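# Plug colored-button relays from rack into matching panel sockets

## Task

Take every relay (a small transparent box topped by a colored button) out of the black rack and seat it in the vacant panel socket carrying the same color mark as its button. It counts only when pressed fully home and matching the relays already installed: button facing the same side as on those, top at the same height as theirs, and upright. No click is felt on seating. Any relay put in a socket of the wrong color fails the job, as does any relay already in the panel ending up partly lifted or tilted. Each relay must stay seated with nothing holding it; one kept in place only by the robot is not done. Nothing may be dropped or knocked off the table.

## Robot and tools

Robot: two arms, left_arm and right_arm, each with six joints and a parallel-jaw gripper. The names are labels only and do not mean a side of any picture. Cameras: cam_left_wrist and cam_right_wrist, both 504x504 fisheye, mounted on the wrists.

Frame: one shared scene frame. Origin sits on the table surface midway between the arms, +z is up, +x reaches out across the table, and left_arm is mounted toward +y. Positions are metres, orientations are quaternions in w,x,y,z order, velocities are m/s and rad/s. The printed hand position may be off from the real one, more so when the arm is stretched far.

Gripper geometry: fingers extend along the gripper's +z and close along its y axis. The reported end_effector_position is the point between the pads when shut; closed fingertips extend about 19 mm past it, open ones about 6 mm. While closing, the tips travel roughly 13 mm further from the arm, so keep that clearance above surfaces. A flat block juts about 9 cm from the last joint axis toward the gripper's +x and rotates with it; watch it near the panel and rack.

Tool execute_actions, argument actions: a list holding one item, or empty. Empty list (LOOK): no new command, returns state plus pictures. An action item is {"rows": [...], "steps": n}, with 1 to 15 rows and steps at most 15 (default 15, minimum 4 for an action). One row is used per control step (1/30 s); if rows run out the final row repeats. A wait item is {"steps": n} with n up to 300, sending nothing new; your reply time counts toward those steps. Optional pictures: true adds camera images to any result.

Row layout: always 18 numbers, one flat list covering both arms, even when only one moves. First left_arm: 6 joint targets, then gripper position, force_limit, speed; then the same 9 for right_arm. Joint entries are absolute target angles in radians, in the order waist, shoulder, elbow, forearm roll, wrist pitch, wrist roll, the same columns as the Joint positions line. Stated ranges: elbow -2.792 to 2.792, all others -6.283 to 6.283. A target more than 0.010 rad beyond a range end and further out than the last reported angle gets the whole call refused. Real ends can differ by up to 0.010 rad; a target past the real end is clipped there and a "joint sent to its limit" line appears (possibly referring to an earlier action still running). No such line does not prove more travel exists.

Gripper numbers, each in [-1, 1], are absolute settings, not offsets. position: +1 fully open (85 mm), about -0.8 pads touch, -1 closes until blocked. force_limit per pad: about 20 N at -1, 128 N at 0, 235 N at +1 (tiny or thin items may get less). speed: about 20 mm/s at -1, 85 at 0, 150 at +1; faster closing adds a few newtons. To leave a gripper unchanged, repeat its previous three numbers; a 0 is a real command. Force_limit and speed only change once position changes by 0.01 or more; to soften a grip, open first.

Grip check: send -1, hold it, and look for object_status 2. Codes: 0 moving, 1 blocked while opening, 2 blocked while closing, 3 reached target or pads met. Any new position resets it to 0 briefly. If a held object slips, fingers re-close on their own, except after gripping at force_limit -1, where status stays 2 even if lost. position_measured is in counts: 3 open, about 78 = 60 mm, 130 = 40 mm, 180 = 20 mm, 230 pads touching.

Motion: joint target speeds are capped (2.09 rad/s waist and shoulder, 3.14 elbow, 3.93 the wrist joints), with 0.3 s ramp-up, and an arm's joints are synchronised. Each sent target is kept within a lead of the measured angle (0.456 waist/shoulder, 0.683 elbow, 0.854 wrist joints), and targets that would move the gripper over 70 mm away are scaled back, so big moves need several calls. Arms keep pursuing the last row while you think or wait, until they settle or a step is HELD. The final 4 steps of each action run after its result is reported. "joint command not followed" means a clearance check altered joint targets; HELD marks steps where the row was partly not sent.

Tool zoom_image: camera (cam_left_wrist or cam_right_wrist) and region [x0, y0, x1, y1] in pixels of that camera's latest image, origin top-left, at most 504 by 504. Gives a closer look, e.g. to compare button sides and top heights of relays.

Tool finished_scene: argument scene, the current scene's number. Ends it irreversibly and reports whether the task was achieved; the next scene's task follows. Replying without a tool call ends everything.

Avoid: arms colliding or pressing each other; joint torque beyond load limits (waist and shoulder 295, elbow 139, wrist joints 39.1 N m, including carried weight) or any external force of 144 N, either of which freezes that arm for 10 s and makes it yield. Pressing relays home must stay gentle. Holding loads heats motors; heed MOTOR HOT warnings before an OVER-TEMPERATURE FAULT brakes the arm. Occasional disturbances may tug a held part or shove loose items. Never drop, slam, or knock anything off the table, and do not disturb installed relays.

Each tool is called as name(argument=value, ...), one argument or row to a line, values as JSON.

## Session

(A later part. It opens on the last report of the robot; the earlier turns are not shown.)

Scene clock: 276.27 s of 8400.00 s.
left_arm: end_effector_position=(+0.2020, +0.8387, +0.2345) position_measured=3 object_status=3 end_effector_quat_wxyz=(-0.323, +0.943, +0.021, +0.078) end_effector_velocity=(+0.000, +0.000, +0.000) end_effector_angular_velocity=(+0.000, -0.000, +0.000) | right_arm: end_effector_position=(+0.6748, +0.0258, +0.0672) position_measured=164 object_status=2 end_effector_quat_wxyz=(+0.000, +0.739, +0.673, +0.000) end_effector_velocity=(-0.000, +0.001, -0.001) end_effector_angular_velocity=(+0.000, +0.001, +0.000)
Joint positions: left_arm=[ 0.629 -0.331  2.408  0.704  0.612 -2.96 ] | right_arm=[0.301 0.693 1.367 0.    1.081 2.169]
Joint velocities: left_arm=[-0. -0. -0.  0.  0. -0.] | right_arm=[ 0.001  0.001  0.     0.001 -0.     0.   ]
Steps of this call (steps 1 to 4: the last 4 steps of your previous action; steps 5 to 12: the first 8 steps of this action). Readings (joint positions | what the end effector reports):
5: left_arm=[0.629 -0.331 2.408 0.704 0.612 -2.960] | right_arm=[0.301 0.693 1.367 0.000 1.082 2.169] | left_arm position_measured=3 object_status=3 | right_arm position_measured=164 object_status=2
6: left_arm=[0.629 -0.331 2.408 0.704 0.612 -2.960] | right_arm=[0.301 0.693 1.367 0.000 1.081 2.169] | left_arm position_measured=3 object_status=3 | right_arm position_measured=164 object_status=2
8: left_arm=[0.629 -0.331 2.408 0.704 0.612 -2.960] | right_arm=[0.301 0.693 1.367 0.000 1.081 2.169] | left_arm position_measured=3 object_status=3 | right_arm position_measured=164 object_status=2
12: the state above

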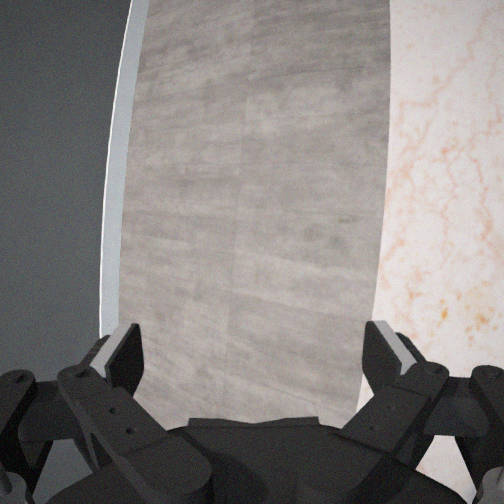

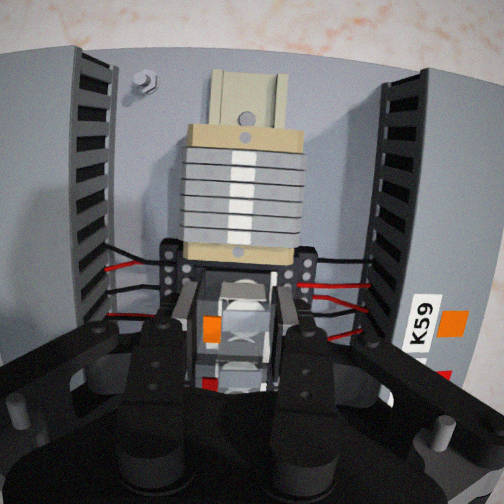

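Relay still moves with gripper; continue.

execute_actions(
  actions=[
    {"rows":[[0.629,-0.331,2.408,0.704,0.612,-2.96,1,0,0,0.3012,0.6941,1.3677,0,1.08,2.1688,-1,-0.5,-0.6]],"steps":12},
  ],
)

execute_actions(
  actions=[
    {"rows":[[0.629,-0.331,2.408,0.704,0.612,-2.96,1,0,0,0.3012,0.6946,1.3681,0,1.0791,2.1688,-1,-0.5,-0.6]],"steps":12},
  ],
)

execute_actions(
  actions=[
    {"rows":[[0.629,-0.331,2.408,0.704,0.612,-2.96,1,0,0,0.3012,0.6951,1.3685,0,1.0782,2.1688,-1,-0.5,-0.6]],"steps":12},
  ],
  pictures=true,
)

zoom_image(
  camera="cam_right_wrist",
  region=[160,200,320,360],
)

Scene clock: 286.50 s of 8400.00 s.
left_arm: end_effector_position=(+0.2020, +0.8387, +0.2345) position_measured=3 object_status=3 end_effector_quat_wxyz=(-0.323, +0.943, +0.021, +0.078) end_effector_velocity=(-0.000, -0.000, -0.000) end_effector_angular_velocity=(-0.000, -0.001, +0.001) | right_arm: end_effector_position=(+0.6754, +0.0261, +0.0687) position_measured=164 object_status=2 end_effector_quat_wxyz=(+0.000, +0.739, +0.673, +0.001) end_effector_velocity=(-0.000, +0.000, -0.001) end_effector_angular_velocity=(-0.001, +0.001, +0.000)
Joint positions: left_arm=[ 0.629 -0.331  2.408  0.704  0.612 -2.96 ] | right_arm=[0.301 0.692 1.366 0.    1.081 2.169]
Joint velocities: left_arm=[ 0.001 -0.     0.001  0.    -0.    -0.001] | right_arm=[ 0.     0.001  0.    -0.    -0.     0.   ]
FORCE FAULT: contact force on the right arm reached its limit, and that arm stopped for 10 seconds. The contact can be on any part of that arm, not only on its tool. That arm's remaining commands of this call were not run. That arm holds still and accepts commands again. Move the arm away from the contact; if what it grips holds it there, let go first. Pushing or pulling that hard again can fault the arm again.
Kept back: nothing.
The stop of the right arm began at step 7 of this call (marked STOPPED below). From that step on that arm followed nothing that you had sent. 10 of its steps, steps kept back included, did not run and will not run. The other arm was sent all steps of this action in this call, none kept back. Nothing is kept back now, and the robot has no last target.
Steps of this call (steps 1 to 4: the last 4 steps of your previous action; steps 5 to 12: the first 8 steps of this action; steps 13 to 16: the last 4 steps of this action, not kept back; steps 17 to 307: the stop continued). Readings (joint positions | what the end effector reports):
5: left_arm=[0.629 -0.331 2.408 0.704 0.612 -2.960] | right_arm=[0.301 0.693 1.367 0.000 1.081 2.169] | left_arm position_measured=3 object_status=3 | right_arm position_measured=164 object_status=2
6: left_arm=[0.629 -0.331 2.408 0.704 0.612 -2.960] | right_arm=[0.301 0.694 1.367 0.000 1.080 2.169] | left_arm position_measured=3 object_status=3 | right_arm position_measured=164 object_status=2
7: left_arm=[0.629 -0.331 2.408 0.704 0.612 -2.960] | right_arm=[0.301 0.693 1.366 0.000 1.081 2.169] | left_arm position_measured=3 object_status=3 | right_arm position_measured=164 object_status=2 STOPPED (the right arm)
8: left_arm=[0.629 -0.331 2.408 0.704 0.612 -2.960] | right_arm=[0.301 0.693 1.366 0.000 1.081 2.169] | left_arm position_measured=3 object_status=3 | right_arm position_measured=164 object_status=2
12: left_arm=[0.629 -0.331 2.408 0.704 0.612 -2.960] | right_arm=[0.301 0.692 1.366 0.000 1.081 2.169] | left_arm position_measured=3 object_status=3 | right_arm position_measured=164 object_status=2
307: the state above

Scene clock: 286.53 s of 8400.00 s.
left_arm: end_effector_position=(+0.2020, +0.8387, +0.2345) position_measured=3 object_status=3 end_effector_quat_wxyz=(-0.323, +0.943, +0.021, +0.078) end_effector_velocity=(+0.000, +0.000, +0.000) end_effector_angular_velocity=(+0.001, -0.002, -0.000) | right_arm: end_effector_position=(+0.6754, +0.0261, +0.0687) position_measured=164 object_status=2 end_effector_quat_wxyz=(+0.000, +0.739, +0.673, +0.001) end_effector_velocity=(+0.000, +0.000, +0.001) end_effector_angular_velocity=(+0.000, -0.001, +0.000)
Joint positions: left_arm=[ 0.629 -0.331  2.408  0.704  0.612 -2.96 ] | right_arm=[0.301 0.692 1.366 0.    1.081 2.169]
Joint velocities: left_arm=[ 0.    -0.    -0.     0.    -0.001 -0.001] | right_arm=[ 0.    -0.001 -0.    -0.    -0.    -0.   ]
Kept back: nothing.
A stop began in an earlier call of the same reply, so what this call sent did not run. Send another action.
Steps of this call (step 1: nothing new was sent). Readings (joint positions | what the end effector reports):
1: the state above

Scene clock: 286.57 s of 8400.00 s.
left_arm: end_effector_position=(+0.2020, +0.8387, +0.2345) position_measured=3 object_status=3 end_effector_quat_wxyz=(-0.323, +0.943, +0.021, +0.078) end_effector_velocity=(-0.001, +0.000, -0.000) end_effector_angular_velocity=(-0.000, +0.000, +0.002) | right_arm: end_effector_position=(+0.6754, +0.0261, +0.0687) position_measured=164 object_status=2 end_effector_quat_wxyz=(+0.000, +0.739, +0.673, +0.001) end_effector_velocity=(-0.000, +0.000, -0.001) end_effector_angular_velocity=(-0.001, +0.001, +0.001)
Joint positions: left_arm=[ 0.629 -0.331  2.408  0.704  0.612 -2.96 ] | right_arm=[0.301 0.692 1.366 0.    1.081 2.169]
Joint velocities: left_arm=[ 0.002 -0.     0.001  0.    -0.     0.   ] | right_arm=[ 0.001  0.001  0.    -0.    -0.     0.   ]
Kept back: nothing.
A stop began in an earlier call of the same reply, so what this call sent did not run. Send another action.
Steps of this call (step 1: nothing new was sent). Readings (joint positions | what the end effector reports):
1: the state above

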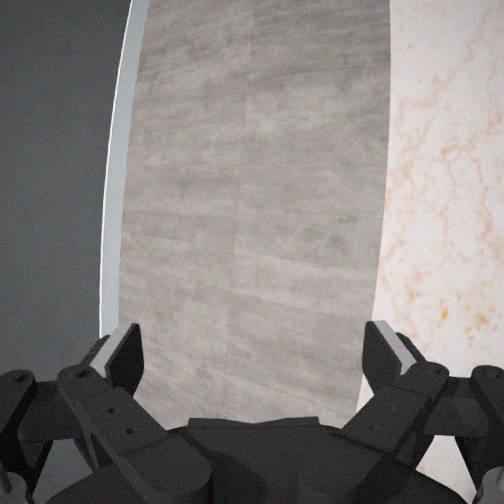

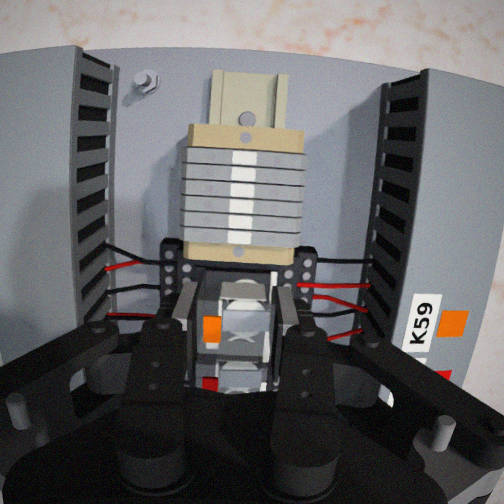

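Region (160, 200, 320, 360) of cam_right_wrist's 504x504 image, scaled by 3.150, with more detail than that image has.

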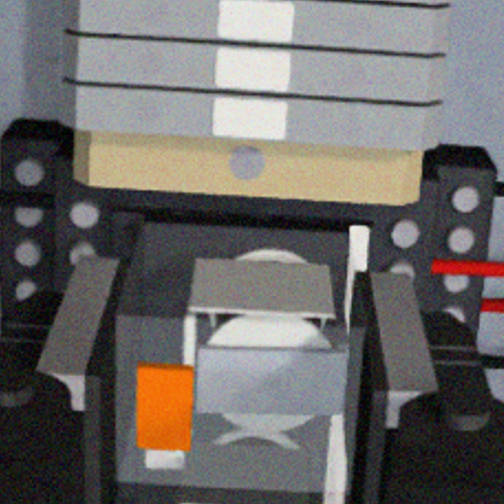

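execute_actions(
  actions=[
    {"rows":[[0.629,-0.331,2.408,0.704,0.612,-2.96,1,0,0,0.301,0.692,1.366,0,1.081,2.169,0,-0.5,-1]],"steps":15},
  ],
)

execute_actions(
  actions=[
    {"steps":14},
  ],
  pictures=true,
)

zoom_image(
  camera="cam_right_wrist",
  region=[160,200,320,360],
)

Scene clock: 287.20 s of 8400.00 s.
left_arm: end_effector_position=(+0.2020, +0.8387, +0.2345) position_measured=3 object_status=3 end_effector_quat_wxyz=(-0.323, +0.943, +0.021, +0.078) end_effector_velocity=(-0.000, -0.000, -0.000) end_effector_angular_velocity=(-0.001, +0.000, +0.000) | right_arm: end_effector_position=(+0.6755, +0.0260, +0.0689) position_measured=150 object_status=0 end_effector_quat_wxyz=(+0.000, +0.739, +0.673, +0.001) end_effector_velocity=(+0.000, +0.000, -0.000) end_effector_angular_velocity=(+0.000, -0.001, -0.000)
Joint positions: left_arm=[ 0.629 -0.331  2.408  0.704  0.612 -2.96 ] | right_arm=[0.301 0.692 1.366 0.    1.081 2.169]
Joint velocities: left_arm=[-0.  0.  0. -0.  0. -0.] | right_arm=[ 0.     0.     0.    -0.    -0.001  0.001]
Steps of this call (steps 1 to 8: nothing new was sent; steps 9 to 19: the first 11 steps of this action). Readings (joint positions | what the end effector reports):
9: left_arm=[0.629 -0.331 2.408 0.704 0.612 -2.960] | right_arm=[0.301 0.692 1.366 0.000 1.081 2.169] | left_arm position_measured=3 object_status=3 | right_arm position_measured=164 object_status=0
10: left_arm=[0.629 -0.331 2.408 0.704 0.612 -2.960] | right_arm=[0.301 0.692 1.366 0.000 1.081 2.169] | left_arm position_measured=3 object_status=3 | right_arm position_measured=164 object_status=0
12: left_arm=[0.629 -0.331 2.408 0.704 0.612 -2.960] | right_arm=[0.301 0.692 1.366 0.000 1.081 2.169] | left_arm position_measured=3 object_status=3 | right_arm position_measured=162 object_status=0
16: left_arm=[0.629 -0.331 2.408 0.704 0.612 -2.960] | right_arm=[0.301 0.692 1.366 0.000 1.081 2.169] | left_arm position_measured=3 object_status=3 | right_arm position_measured=155 object_status=0
19: the state above

Scene clock: 287.67 s of 8400.00 s.
left_arm: end_effector_position=(+0.2020, +0.8387, +0.2345) position_measured=3 object_status=3 end_effector_quat_wxyz=(-0.323, +0.943, +0.021, +0.078) end_effector_velocity=(+0.001, -0.001, -0.000) end_effector_angular_velocity=(+0.000, +0.000, -0.003) | right_arm: end_effector_position=(+0.6756, +0.0260, +0.0690) position_measured=129 object_status=0 end_effector_quat_wxyz=(+0.000, +0.739, +0.673, +0.001) end_effector_velocity=(-0.000, +0.001, +0.001) end_effector_angular_velocity=(+0.001, -0.001, +0.001)
Joint positions: left_arm=[ 0.629 -0.331  2.408  0.704  0.612 -2.96 ] | right_arm=[0.301 0.692 1.366 0.    1.081 2.169]
Joint velocities: left_arm=[-0.002 -0.     0.001  0.    -0.001  0.001] | right_arm=[ 0.001 -0.001  0.     0.     0.     0.   ]
Kept back: nothing.
Steps of this call (steps 1 to 4: the last 4 steps of your previous action; steps 5 to 14: the robot went on to your last target). Readings (joint positions | what the end effector reports):
1: left_arm=[0.629 -0.331 2.408 0.704 0.612 -2.960] | right_arm=[0.301 0.692 1.366 0.000 1.081 2.169] | left_arm position_measured=3 object_status=3 | right_arm position_measured=148 object_status=0
2: left_arm=[0.629 -0.331 2.408 0.704 0.612 -2.960] | right_arm=[0.301 0.692 1.366 0.000 1.081 2.169] | left_arm position_measured=3 object_status=3 | right_arm position_measured=146 object_status=0
4: left_arm=[0.629 -0.331 2.408 0.704 0.612 -2.960] | right_arm=[0.301 0.692 1.366 0.000 1.081 2.169] | left_arm position_measured=3 object_status=3 | right_arm position_measured=143 object_status=0
8: left_arm=[0.629 -0.331 2.408 0.704 0.612 -2.960] | right_arm=[0.301 0.692 1.366 0.000 1.081 2.169] | left_arm position_measured=3 object_status=3 | right_arm position_measured=136 object_status=0
14: the state above

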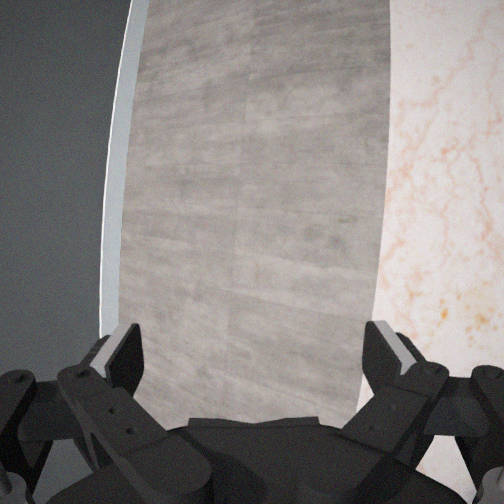

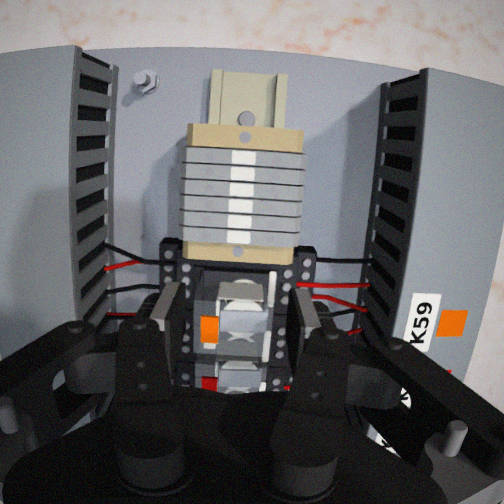

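Region (160, 200, 320, 360) of cam_right_wrist's 504x504 image, scaled by 3.150, with more detail than that image has.

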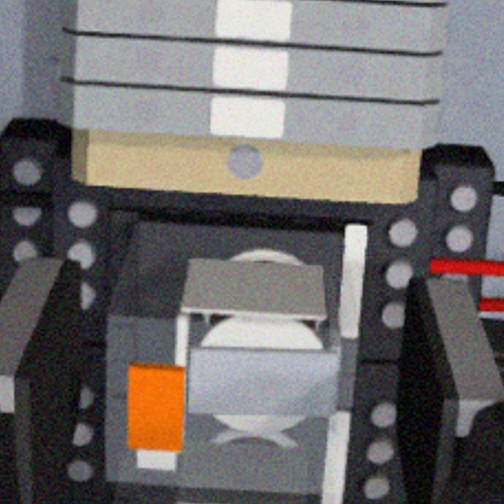

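execute_actions(
  actions=[
    {"rows":[[0.629,-0.331,2.408,0.704,0.612,-2.96,1,0,0,0.3012,0.6547,1.3309,0,1.156,2.1688,0,-0.5,-1]],"steps":15},
  ],
)

execute_actions(
  actions=[
    {"rows":[[0.629,-0.331,2.408,0.704,0.612,-2.96,1,0,0,0.2983,0.6148,1.3409,0,1.1859,0.6679,0,-0.5,-1]],"steps":15},
  ],
)

execute_actions(
  actions=[
    {"steps":15},
  ],
  pictures=true,
)

Scene clock: 288.23 s of 8400.00 s.
left_arm: end_effector_position=(+0.2020, +0.8387, +0.2345) position_measured=3 object_status=3 end_effector_quat_wxyz=(-0.323, +0.943, +0.021, +0.078) end_effector_velocity=(+0.000, -0.000, -0.000) end_effector_angular_velocity=(-0.001, -0.000, +0.000) | right_arm: end_effector_position=(+0.6744, +0.0255, +0.1200) position_measured=129 object_status=3 end_effector_quat_wxyz=(+0.000, +0.739, +0.673, +0.000) end_effector_velocity=(+0.001, +0.001, +0.000) end_effector_angular_velocity=(+0.001, -0.001, +0.001)
Joint positions: left_arm=[ 0.629 -0.331  2.408  0.704  0.612 -2.96 ] | right_arm=[0.301 0.654 1.331 0.    1.156 2.169]
Joint velocities: left_arm=[-0.     0.     0.001  0.    -0.    -0.001] | right_arm=[ 0.001  0.001 -0.003  0.     0.001  0.   ]
Steps of this call (steps 1 to 6: the robot went on to your last target; steps 7 to 17: the first 11 steps of this action). Readings (joint positions | what the end effector reports):
7: left_arm=[0.629 -0.331 2.408 0.704 0.612 -2.960] | right_arm=[0.301 0.692 1.366 0.000 1.081 2.169] | left_arm position_measured=3 object_status=3 | right_arm position_measured=129 object_status=3
8: left_arm=[0.629 -0.331 2.408 0.704 0.612 -2.960] | right_arm=[0.301 0.689 1.364 -0.000 1.087 2.169] | left_arm position_measured=3 object_status=3 | right_arm position_measured=129 object_status=3
10: left_arm=[0.629 -0.331 2.408 0.704 0.612 -2.960] | right_arm=[0.301 0.665 1.340 -0.000 1.135 2.169] | left_arm position_measured=3 object_status=3 | right_arm position_measured=129 object_status=3
14: left_arm=[0.629 -0.331 2.408 0.704 0.612 -2.960] | right_arm=[0.301 0.654 1.331 0.000 1.156 2.169] | left_arm position_measured=3 object_status=3 | right_arm position_measured=129 object_status=3
17: the state above

Scene clock: 288.73 s of 8400.00 s.
left_arm: end_effector_position=(+0.2020, +0.8387, +0.2345) position_measured=3 object_status=3 end_effector_quat_wxyz=(-0.323, +0.943, +0.021, +0.078) end_effector_velocity=(-0.000, -0.000, -0.000) end_effector_angular_velocity=(-0.000, +0.000, -0.000) | right_arm: end_effector_position=(+0.6675, +0.0197, +0.1403) position_measured=129 object_status=3 end_effector_quat_wxyz=(+0.000, +0.461, +0.887, -0.000) end_effector_velocity=(-0.023, -0.020, +0.065) end_effector_angular_velocity=(+0.001, -0.001, +3.807)
Joint positions: left_arm=[ 0.629 -0.331  2.408  0.704  0.612 -2.96 ] | right_arm=[ 0.299  0.628  1.338 -0.     1.176  1.461]
Joint velocities: left_arm=[-0.     0.     0.001 -0.    -0.     0.   ] | right_arm=[-0.007 -0.087  0.023  0.     0.064 -3.814]
Steps of this call (steps 1 to 4: the last 4 steps of your previous action; steps 5 to 15: the first 11 steps of this action). Readings (joint positions | what the end effector reports):
5: left_arm=[0.629 -0.331 2.408 0.704 0.612 -2.960] | right_arm=[0.301 0.655 1.331 0.000 1.156 2.169] | left_arm position_measured=3 object_status=3 | right_arm position_measured=129 object_status=3
6: left_arm=[0.629 -0.331 2.408 0.704 0.612 -2.960] | right_arm=[0.301 0.655 1.331 0.000 1.156 2.161] | left_arm position_measured=3 object_status=3 | right_arm position_measured=129 object_status=3
8: left_arm=[0.629 -0.331 2.408 0.704 0.612 -2.960] | right_arm=[0.301 0.652 1.331 -0.000 1.158 2.105] | left_arm position_measured=3 object_status=3 | right_arm position_measured=129 object_status=3
12: left_arm=[0.629 -0.331 2.408 0.704 0.612 -2.960] | right_arm=[0.300 0.639 1.335 -0.000 1.168 1.820] | left_arm position_measured=3 object_status=3 | right_arm position_measured=129 object_status=3
15: the state above

Scene clock: 289.23 s of 8400.00 s.
left_arm: end_effector_position=(+0.2020, +0.8387, +0.2345) position_measured=3 object_status=3 end_effector_quat_wxyz=(-0.323, +0.943, +0.021, +0.078) end_effector_velocity=(-0.001, +0.000, -0.000) end_effector_angular_velocity=(-0.000, +0.000, +0.001) | right_arm: end_effector_position=(+0.6640, +0.0169, +0.1499) position_measured=129 object_status=3 end_effector_quat_wxyz=(-0.000, +0.083, +0.997, -0.000) end_effector_velocity=(+0.000, -0.001, -0.002) end_effector_angular_velocity=(-0.002, +0.002, +0.001)
Joint positions: left_arm=[ 0.629 -0.331  2.408  0.704  0.612 -2.96 ] | right_arm=[ 0.298  0.615  1.341 -0.     1.186  0.668]
Joint velocities: left_arm=[ 0.002  0.     0.     0.    -0.001  0.   ] | right_arm=[-0.001  0.002  0.    -0.001  0.    -0.002]
Kept back: nothing.
Steps of this call (steps 1 to 4: the last 4 steps of your previous action; steps 5 to 15: the robot went on to your last target). Readings (joint positions | what the end effector reports):
1: left_arm=[0.629 -0.331 2.408 0.704 0.612 -2.960] | right_arm=[0.299 0.625 1.338 -0.000 1.178 1.332] | left_arm position_measured=3 object_status=3 | right_arm position_measured=129 object_status=3
2: left_arm=[0.629 -0.331 2.408 0.704 0.612 -2.960] | right_arm=[0.299 0.623 1.339 -0.000 1.180 1.207] | left_arm position_measured=3 object_status=3 | right_arm position_measured=129 object_status=3
4: left_arm=[0.629 -0.331 2.408 0.704 0.612 -2.960] | right_arm=[0.299 0.619 1.340 -0.000 1.183 0.987] | left_arm position_measured=3 object_status=3 | right_arm position_measured=129 object_status=3
8: left_arm=[0.629 -0.331 2.408 0.704 0.612 -2.960] | right_arm=[0.298 0.615 1.341 -0.000 1.186 0.720] | left_arm position_measured=3 object_status=3 | right_arm position_measured=129 object_status=3
15: the state above

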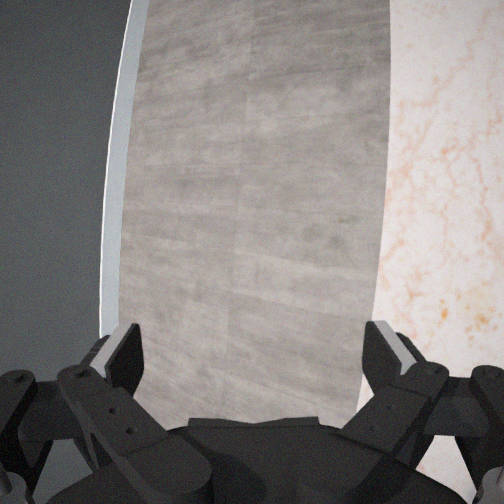

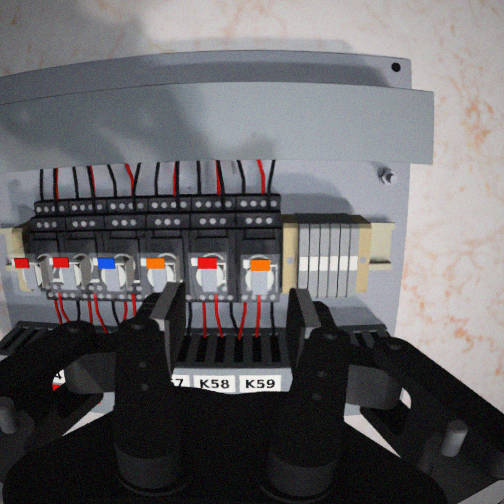

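zoom_image(
  camera="cam_right_wrist",
  region=[130,190,310,310],
)

Region (130, 190, 310, 310) of cam_right_wrist's 504x504 image, scaled by 2.800, with more detail than that image has.

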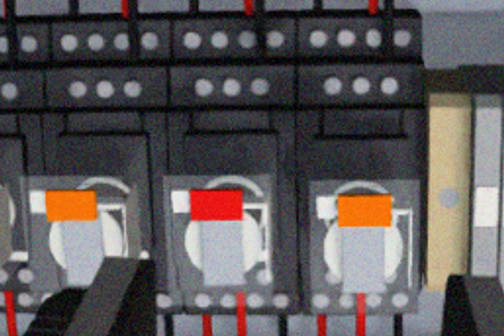

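execute_actions(
  actions=[
    {"rows":[[0.629,-0.331,2.408,0.704,0.612,-2.96,1,0,0,0.2983,0.6148,1.3409,0,1.1859,3.8095,0,-0.5,-1]],"steps":15},
  ],
)

execute_actions(
  actions=[
    {"steps":26},
  ],
  pictures=true,
)

Scene clock: 290.17 s of 8400.00 s.
left_arm: end_effector_position=(+0.2020, +0.8387, +0.2345) position_measured=3 object_status=3 end_effector_quat_wxyz=(-0.323, +0.943, +0.021, +0.078) end_effector_velocity=(+0.000, +0.001, +0.001) end_effector_angular_velocity=(+0.001, -0.001, +0.001) | right_arm: end_effector_position=(+0.6640, +0.0169, +0.1499) position_measured=129 object_status=3 end_effector_quat_wxyz=(-0.000, +0.423, +0.906, -0.000) end_effector_velocity=(+0.000, -0.000, +0.000) end_effector_angular_velocity=(-0.000, -0.001, -3.814)
Joint positions: left_arm=[ 0.629 -0.331  2.408  0.704  0.612 -2.96 ] | right_arm=[ 0.298  0.615  1.341 -0.     1.186  1.376]
Joint velocities: left_arm=[ 0.001 -0.    -0.001 -0.    -0.001 -0.   ] | right_arm=[-0.    -0.    -0.    -0.     0.     3.814]
Steps of this call (steps 1 to 15: the robot went on to your last target; steps 16 to 17: nothing new was sent; steps 18 to 28: the first 11 steps of this action). Readings (joint positions | what the end effector reports):
18: left_arm=[0.629 -0.331 2.408 0.704 0.612 -2.960] | right_arm=[0.298 0.615 1.341 -0.000 1.186 0.668] | left_arm position_measured=3 object_status=3 | right_arm position_measured=129 object_status=3
19: left_arm=[0.629 -0.331 2.408 0.704 0.612 -2.960] | right_arm=[0.298 0.615 1.341 -0.000 1.186 0.675] | left_arm position_measured=3 object_status=3 | right_arm position_measured=129 object_status=3
21: left_arm=[0.629 -0.331 2.408 0.704 0.612 -2.960] | right_arm=[0.298 0.615 1.341 -0.000 1.186 0.731] | left_arm position_measured=3 object_status=3 | right_arm position_measured=129 object_status=3
25: left_arm=[0.629 -0.331 2.408 0.704 0.612 -2.960] | right_arm=[0.298 0.615 1.341 -0.000 1.186 1.017] | left_arm position_measured=3 object_status=3 | right_arm position_measured=129 object_status=3
28: the state above

Scene clock: 291.03 s of 8400.00 s.
left_arm: end_effector_position=(+0.2020, +0.8387, +0.2345) position_measured=3 object_status=3 end_effector_quat_wxyz=(-0.323, +0.943, +0.021, +0.078) end_effector_velocity=(-0.000, -0.000, -0.000) end_effector_angular_velocity=(-0.000, +0.001, +0.001) | right_arm: end_effector_position=(+0.6640, +0.0169, +0.1499) position_measured=129 object_status=3 end_effector_quat_wxyz=(+0.000, +0.997, -0.083, -0.000) end_effector_velocity=(+0.000, -0.001, +0.000) end_effector_angular_velocity=(-0.000, -0.000, -0.004)
Joint positions: left_arm=[ 0.629 -0.331  2.408  0.704  0.612 -2.96 ] | right_arm=[0.298 0.615 1.341 0.    1.186 3.809]
Joint velocities: left_arm=[ 0.    -0.     0.     0.     0.001  0.   ] | right_arm=[-0.001 -0.    -0.    -0.     0.     0.003]
Kept back: nothing.
Steps of this call (steps 1 to 4: the last 4 steps of your previous action; steps 5 to 26: the robot went on to your last target). Readings (joint positions | what the end effector reports):
1: left_arm=[0.629 -0.331 2.408 0.704 0.612 -2.960] | right_arm=[0.298 0.615 1.341 -0.000 1.186 1.505] | left_arm position_measured=3 object_status=3 | right_arm position_measured=129 object_status=3
2: left_arm=[0.629 -0.331 2.408 0.704 0.612 -2.960] | right_arm=[0.298 0.615 1.341 -0.000 1.186 1.633] | left_arm position_measured=3 object_status=3 | right_arm position_measured=129 object_status=3
4: left_arm=[0.629 -0.331 2.408 0.704 0.612 -2.960] | right_arm=[0.298 0.615 1.341 -0.000 1.186 1.889] | left_arm position_measured=3 object_status=3 | right_arm position_measured=129 object_status=3
8: left_arm=[0.629 -0.331 2.408 0.704 0.612 -2.960] | right_arm=[0.298 0.615 1.341 0.000 1.186 2.403] | left_arm position_measured=3 object_status=3 | right_arm position_measured=129 object_status=3
26: the state above

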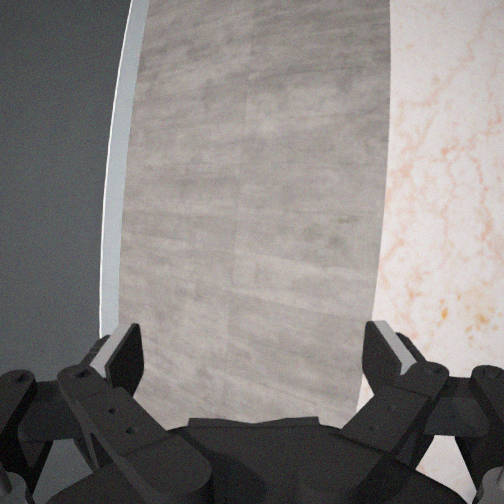

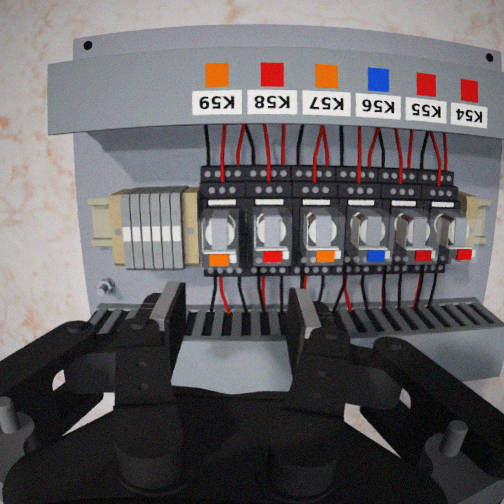

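zoom_image(
  camera="cam_right_wrist",
  region=[190,180,400,290],
)

Region (190, 180, 400, 290) of cam_right_wrist's 504x504 image, scaled by 2.400, with more detail than that image has; it fills the top 264 rows of this view, and the rest is white.

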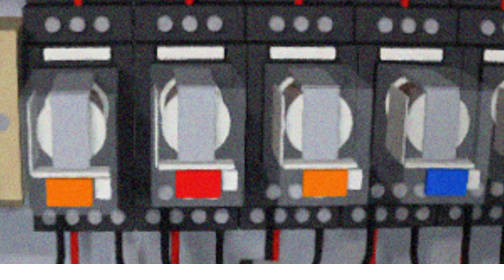

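execute_actions(
  actions=[
    {"rows":[[0.629,-0.331,2.408,0.704,0.612,-2.96,1,0,0,0.3017,0.6538,1.3325,0,1.1553,2.1693,0,-0.5,-1]],"steps":15},
  ],
)

execute_actions(
  actions=[
    {"steps":12},
  ],
)

execute_actions(
  actions=[
    {"rows":[[0.629,-0.331,2.408,0.704,0.612,-2.96,1,0,0,0.3017,0.692,1.3683,0,1.0813,2.1693,0,-0.5,-1]],"steps":15},
  ],
)

execute_actions(
  actions=[],
)

zoom_image(
  camera="cam_right_wrist",
  region=[160,200,320,360],
)

Scene clock: 291.90 s of 8400.00 s.
left_arm: end_effector_position=(+0.2020, +0.8387, +0.2345) position_measured=3 object_status=3 end_effector_quat_wxyz=(-0.323, +0.943, +0.021, +0.078) end_effector_velocity=(-0.000, -0.000, -0.000) end_effector_angular_velocity=(-0.000, +0.001, -0.001) | right_arm: end_effector_position=(+0.6706, +0.0229, +0.1296) position_measured=129 object_status=3 end_effector_quat_wxyz=(-0.000, +0.963, +0.269, -0.000) end_effector_velocity=(+0.021, +0.019, -0.065) end_effector_angular_velocity=(+0.001, -0.000, +3.822)
Joint positions: left_arm=[ 0.629 -0.331  2.408  0.704  0.612 -2.96 ] | right_arm=[0.301 0.641 1.335 0.    1.165 3.102]
Joint velocities: left_arm=[-0.     0.     0.     0.    -0.     0.002] | right_arm=[ 0.007  0.085 -0.019  0.    -0.066 -3.815]
Steps of this call (steps 1 to 15: the robot went on to your last target; steps 16 to 26: the first 11 steps of this action). Readings (joint positions | what the end effector reports):
16: left_arm=[0.629 -0.331 2.408 0.704 0.612 -2.960] | right_arm=[0.298 0.615 1.341 0.000 1.186 3.809] | left_arm position_measured=3 object_status=3 | right_arm position_measured=129 object_status=3
17: left_arm=[0.629 -0.331 2.408 0.704 0.612 -2.960] | right_arm=[0.298 0.615 1.341 0.000 1.186 3.803] | left_arm position_measured=3 object_status=3 | right_arm position_measured=129 object_status=3
19: left_arm=[0.629 -0.331 2.408 0.704 0.612 -2.960] | right_arm=[0.298 0.617 1.340 0.000 1.185 3.747] | left_arm position_measured=3 object_status=3 | right_arm position_measured=129 object_status=3
23: left_arm=[0.629 -0.331 2.408 0.704 0.612 -2.960] | right_arm=[0.300 0.630 1.338 0.000 1.174 3.461] | left_arm position_measured=3 object_status=3 | right_arm position_measured=129 object_status=3
26: the state above

Scene clock: 292.30 s of 8400.00 s.
left_arm: end_effector_position=(+0.2020, +0.8387, +0.2345) position_measured=3 object_status=3 end_effector_quat_wxyz=(-0.323, +0.943, +0.021, +0.078) end_effector_velocity=(-0.000, -0.000, -0.000) end_effector_angular_velocity=(-0.000, +0.001, +0.000) | right_arm: end_effector_position=(+0.6737, +0.0257, +0.1199) position_measured=129 object_status=3 end_effector_quat_wxyz=(-0.000, +0.740, +0.673, +0.000) end_effector_velocity=(-0.000, +0.001, -0.001) end_effector_angular_velocity=(-0.000, +0.000, +0.040)
Joint positions: left_arm=[ 0.629 -0.331  2.408  0.704  0.612 -2.96 ] | right_arm=[0.302 0.654 1.332 0.    1.155 2.17 ]
Joint velocities: left_arm=[-0.     0.     0.    -0.     0.001  0.001] | right_arm=[ 0.001  0.001 -0.001 -0.    -0.    -0.039]
Kept back: nothing.
Steps of this call (steps 1 to 4: the last 4 steps of your previous action; steps 5 to 12: the robot went on to your last target). Readings (joint positions | what the end effector reports):
1: left_arm=[0.629 -0.331 2.408 0.704 0.612 -2.960] | right_arm=[0.301 0.644 1.335 0.000 1.163 2.973] | left_arm position_measured=3 object_status=3 | right_arm position_measured=129 object_status=3
2: left_arm=[0.629 -0.331 2.408 0.704 0.612 -2.960] | right_arm=[0.301 0.646 1.334 0.000 1.162 2.845] | left_arm position_measured=3 object_status=3 | right_arm position_measured=129 object_status=3
4: left_arm=[0.629 -0.331 2.408 0.704 0.612 -2.960] | right_arm=[0.301 0.649 1.334 0.000 1.159 2.601] | left_arm position_measured=3 object_status=3 | right_arm position_measured=129 object_status=3
8: left_arm=[0.629 -0.331 2.408 0.704 0.612 -2.960] | right_arm=[0.302 0.653 1.333 0.000 1.156 2.271] | left_arm position_measured=3 object_status=3 | right_arm position_measured=129 object_status=3
12: the state above

Scene clock: 292.67 s of 8400.00 s.
left_arm: end_effector_position=(+0.2020, +0.8387, +0.2345) position_measured=3 object_status=3 end_effector_quat_wxyz=(-0.323, +0.943, +0.021, +0.078) end_effector_velocity=(-0.000, +0.000, +0.000) end_effector_angular_velocity=(+0.000, +0.000, +0.000) | right_arm: end_effector_position=(+0.6741, +0.0259, +0.0677) position_measured=129 object_status=3 end_effector_quat_wxyz=(+0.000, +0.739, +0.674, -0.000) end_effector_velocity=(-0.002, -0.001, -0.001) end_effector_angular_velocity=(-0.001, +0.002, +0.000)
Joint positions: left_arm=[ 0.629 -0.331  2.408  0.704  0.612 -2.96 ] | right_arm=[ 0.302  0.692  1.368 -0.     1.081  2.169]
Joint velocities: left_arm=[ 0.    -0.     0.     0.     0.001  0.   ] | right_arm=[ 0.    -0.001  0.004  0.    -0.    -0.   ]
Steps of this call (steps 1 to 11: the first 11 steps of this action). Readings (joint positions | what the end effector reports):
1: left_arm=[0.629 -0.331 2.408 0.704 0.612 -2.960] | right_arm=[0.302 0.654 1.333 0.000 1.155 2.170] | left_arm position_measured=3 object_status=3 | right_arm position_measured=129 object_status=3
2: left_arm=[0.629 -0.331 2.408 0.704 0.612 -2.960] | right_arm=[0.302 0.657 1.335 0.000 1.148 2.170] | left_arm position_measured=3 object_status=3 | right_arm position_measured=129 object_status=3
4: left_arm=[0.629 -0.331 2.408 0.704 0.612 -2.960] | right_arm=[0.302 0.681 1.359 0.000 1.101 2.169] | left_arm position_measured=3 object_status=3 | right_arm position_measured=129 object_status=3
8: left_arm=[0.629 -0.331 2.408 0.704 0.612 -2.960] | right_arm=[0.302 0.693 1.368 -0.000 1.081 2.169] | left_arm position_measured=3 object_status=3 | right_arm position_measured=129 object_status=3
11: the state above

Scene clock: 292.80 s of 8400.00 s.
left_arm: end_effector_position=(+0.2020, +0.8387, +0.2345) position_measured=3 object_status=3 end_effector_quat_wxyz=(-0.323, +0.943, +0.021, +0.078) end_effector_velocity=(+0.000, -0.001, -0.000) end_effector_angular_velocity=(-0.000, +0.001, -0.001) | right_arm: end_effector_position=(+0.6740, +0.0259, +0.0678) position_measured=129 object_status=3 end_effector_quat_wxyz=(-0.000, +0.739, +0.674, -0.000) end_effector_velocity=(-0.000, +0.000, +0.002) end_effector_angular_velocity=(+0.001, -0.002, -0.000)
Joint positions: left_arm=[ 0.629 -0.331  2.408  0.704  0.612 -2.96 ] | right_arm=[ 0.302  0.692  1.368 -0.     1.081  2.169]
Joint velocities: left_arm=[-0.001 -0.     0.001 -0.     0.     0.   ] | right_arm=[ 0.    -0.002  0.     0.001 -0.    -0.   ]
Kept back: nothing.
Steps of this call (steps 1 to 4: the last 4 steps of your previous action). Readings (joint positions | what the end effector reports):
1: left_arm=[0.629 -0.331 2.408 0.704 0.612 -2.960] | right_arm=[0.302 0.692 1.368 -0.000 1.081 2.169] | left_arm position_measured=3 object_status=3 | right_arm position_measured=129 object_status=3
2: left_arm=[0.629 -0.331 2.408 0.704 0.612 -2.960] | right_arm=[0.302 0.692 1.368 -0.000 1.081 2.169] | left_arm position_measured=3 object_status=3 | right_arm position_measured=129 object_status=3
4: the state above

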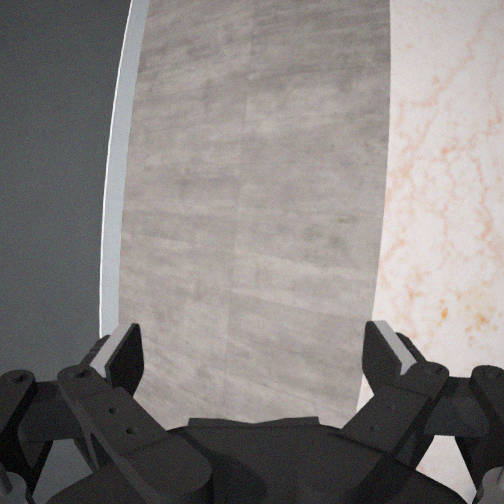

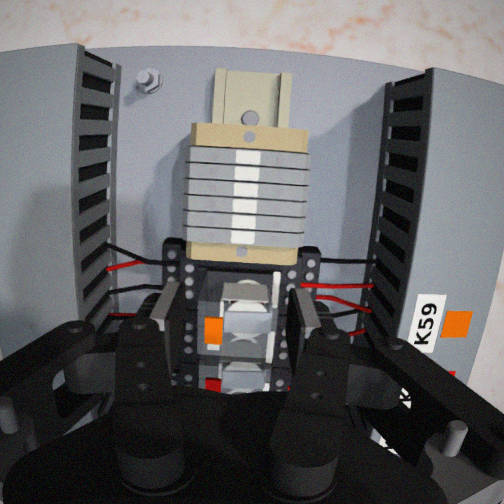

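Region (160, 200, 320, 360) of cam_right_wrist's 504x504 image, scaled by 3.150, with more detail than that image has.

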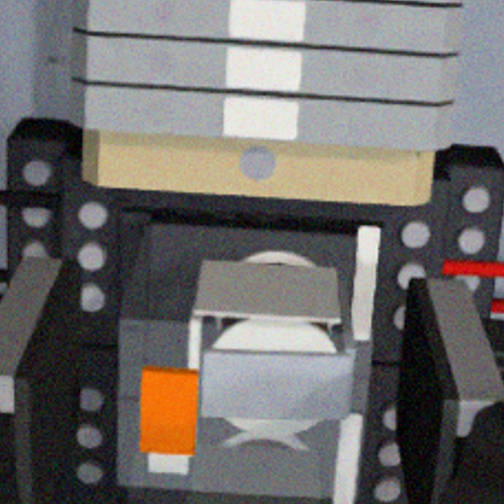

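execute_actions(
  actions=[
    {"rows":[[0.629,-0.331,2.408,0.704,0.612,-2.96,1,0,0,0.3014,0.6929,1.3678,0,1.0809,2.169,0,-0.5,-1]],"steps":10},
  ],
)

execute_actions(
  actions=[
    {"rows":[[0.629,-0.331,2.408,0.704,0.612,-2.96,1,0,0,0.3014,0.6929,1.3678,0,1.0809,2.169,-1,-0.5,-0.6]],"steps":15},
  ],
)

execute_actions(
  actions=[
    {"steps":12},
  ],
  pictures=true,
)

zoom_image(
  camera="cam_right_wrist",
  region=[160,200,320,360],
)

Scene clock: 293.27 s of 8400.00 s.
left_arm: end_effector_position=(+0.2020, +0.8387, +0.2345) position_measured=3 object_status=3 end_effector_quat_wxyz=(-0.323, +0.943, +0.021, +0.078) end_effector_velocity=(+0.000, +0.000, -0.000) end_effector_angular_velocity=(+0.000, -0.000, -0.000) | right_arm: end_effector_position=(+0.6745, +0.0258, +0.0677) position_measured=129 object_status=3 end_effector_quat_wxyz=(+0.000, +0.739, +0.673, +0.000) end_effector_velocity=(+0.001, -0.001, -0.001) end_effector_angular_velocity=(-0.001, +0.001, -0.001)
Joint positions: left_arm=[ 0.629 -0.331  2.408  0.704  0.612 -2.96 ] | right_arm=[0.301 0.692 1.368 0.    1.081 2.169]
Joint velocities: left_arm=[ 0.     0.     0.    -0.    -0.001  0.   ] | right_arm=[-0.001  0.002 -0.001 -0.    -0.     0.   ]
Steps of this call (steps 1 to 8: the robot went on to your last target; steps 9 to 14: the first 6 steps of this action). Readings (joint positions | what the end effector reports):
9: left_arm=[0.629 -0.331 2.408 0.704 0.612 -2.960] | right_arm=[0.302 0.692 1.368 0.000 1.081 2.169] | left_arm position_measured=3 object_status=3 | right_arm position_measured=129 object_status=3
10: left_arm=[0.629 -0.331 2.408 0.704 0.612 -2.960] | right_arm=[0.302 0.692 1.368 0.000 1.081 2.169] | left_arm position_measured=3 object_status=3 | right_arm position_measured=129 object_status=3
12: left_arm=[0.629 -0.331 2.408 0.704 0.612 -2.960] | right_arm=[0.301 0.692 1.368 0.000 1.081 2.169] | left_arm position_measured=3 object_status=3 | right_arm position_measured=129 object_status=3
14: the state above

Scene clock: 293.77 s of 8400.00 s.
left_arm: end_effector_position=(+0.2020, +0.8387, +0.2345) position_measured=3 object_status=3 end_effector_quat_wxyz=(-0.323, +0.943, +0.021, +0.078) end_effector_velocity=(+0.001, -0.000, -0.000) end_effector_angular_velocity=(+0.000, +0.001, -0.003) | right_arm: end_effector_position=(+0.6745, +0.0258, +0.0674) position_measured=161 object_status=0 end_effector_quat_wxyz=(+0.000, +0.739, +0.673, +0.000) end_effector_velocity=(-0.000, +0.001, +0.000) end_effector_angular_velocity=(+0.000, -0.001, +0.001)
Joint positions: left_arm=[ 0.629 -0.331  2.408  0.704  0.612 -2.96 ] | right_arm=[0.301 0.693 1.368 0.    1.081 2.169]
Joint velocities: left_arm=[-0.001  0.     0.    -0.    -0.001  0.002] | right_arm=[ 0.001  0.    -0.001  0.     0.    -0.   ]
Steps of this call (steps 1 to 4: the last 4 steps of your previous action; steps 5 to 15: the first 11 steps of this action). Readings (joint positions | what the end effector reports):
5: left_arm=[0.629 -0.331 2.408 0.704 0.612 -2.960] | right_arm=[0.301 0.693 1.368 0.000 1.081 2.169] | left_arm position_measured=3 object_status=3 | right_arm position_measured=129 object_status=0
6: left_arm=[0.629 -0.331 2.408 0.704 0.612 -2.960] | right_arm=[0.301 0.693 1.368 0.000 1.081 2.169] | left_arm position_measured=3 object_status=3 | right_arm position_measured=129 object_status=0
8: left_arm=[0.629 -0.331 2.408 0.704 0.612 -2.960] | right_arm=[0.301 0.693 1.368 0.000 1.081 2.169] | left_arm position_measured=3 object_status=3 | right_arm position_measured=134 object_status=0
12: left_arm=[0.629 -0.331 2.408 0.704 0.612 -2.960] | right_arm=[0.301 0.693 1.368 0.000 1.081 2.169] | left_arm position_measured=3 object_status=3 | right_arm position_measured=149 object_status=0
15: the state above

Scene clock: 294.17 s of 8400.00 s.
left_arm: end_effector_position=(+0.2020, +0.8387, +0.2345) position_measured=3 object_status=3 end_effector_quat_wxyz=(-0.323, +0.943, +0.021, +0.078) end_effector_velocity=(-0.001, +0.001, +0.000) end_effector_angular_velocity=(+0.001, -0.000, +0.001) | right_arm: end_effector_position=(+0.6745, +0.0258, +0.0674) position_measured=164 object_status=2 end_effector_quat_wxyz=(+0.000, +0.739, +0.673, +0.000) end_effector_velocity=(+0.000, -0.000, +0.000) end_effector_angular_velocity=(+0.001, -0.000, -0.001)
Joint positions: left_arm=[ 0.629 -0.331  2.408  0.704  0.612 -2.96 ] | right_arm=[0.301 0.693 1.368 0.    1.081 2.169]
Joint velocities: left_arm=[ 0.002 -0.    -0.     0.    -0.001  0.001] | right_arm=[-0. -0. -0.  0. -0.  0.]
Kept back: nothing.
Steps of this call (steps 1 to 4: the last 4 steps of your previous action; steps 5 to 12: the robot went on to your last target). Readings (joint positions | what the end effector reports):
1: left_arm=[0.629 -0.331 2.408 0.704 0.612 -2.960] | right_arm=[0.301 0.693 1.368 0.000 1.081 2.169] | left_arm position_measured=3 object_status=3 | right_arm position_measured=164 object_status=0
2: left_arm=[0.629 -0.331 2.408 0.704 0.612 -2.960] | right_arm=[0.301 0.693 1.368 0.000 1.081 2.169] | left_arm position_measured=3 object_status=3 | right_arm position_measured=164 object_status=0
4: left_arm=[0.629 -0.331 2.408 0.704 0.612 -2.960] | right_arm=[0.301 0.693 1.368 0.000 1.081 2.169] | left_arm position_measured=3 object_status=3 | right_arm position_measured=164 object_status=0
8: left_arm=[0.629 -0.331 2.408 0.704 0.612 -2.960] | right_arm=[0.301 0.693 1.368 0.000 1.081 2.169] | left_arm position_measured=3 object_status=3 | right_arm position_measured=164 object_status=2
12: the state above

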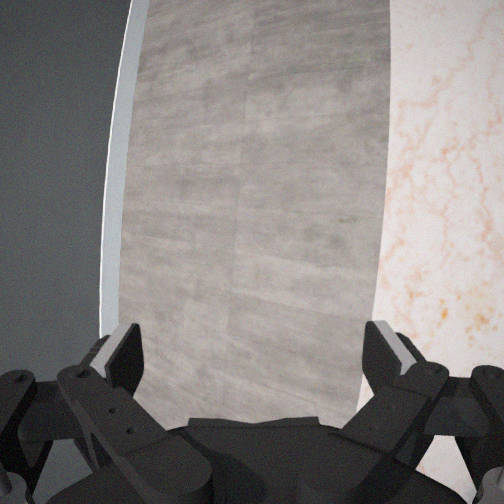

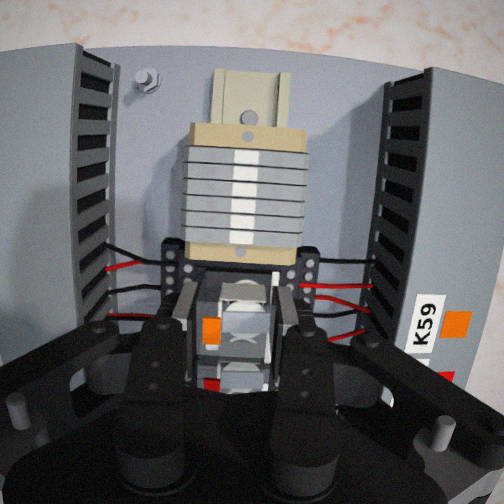

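Region (160, 200, 320, 360) of cam_right_wrist's 504x504 image, scaled by 3.150, with more detail than that image has.

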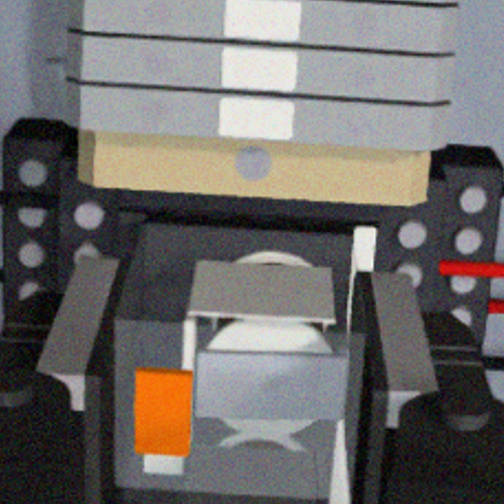

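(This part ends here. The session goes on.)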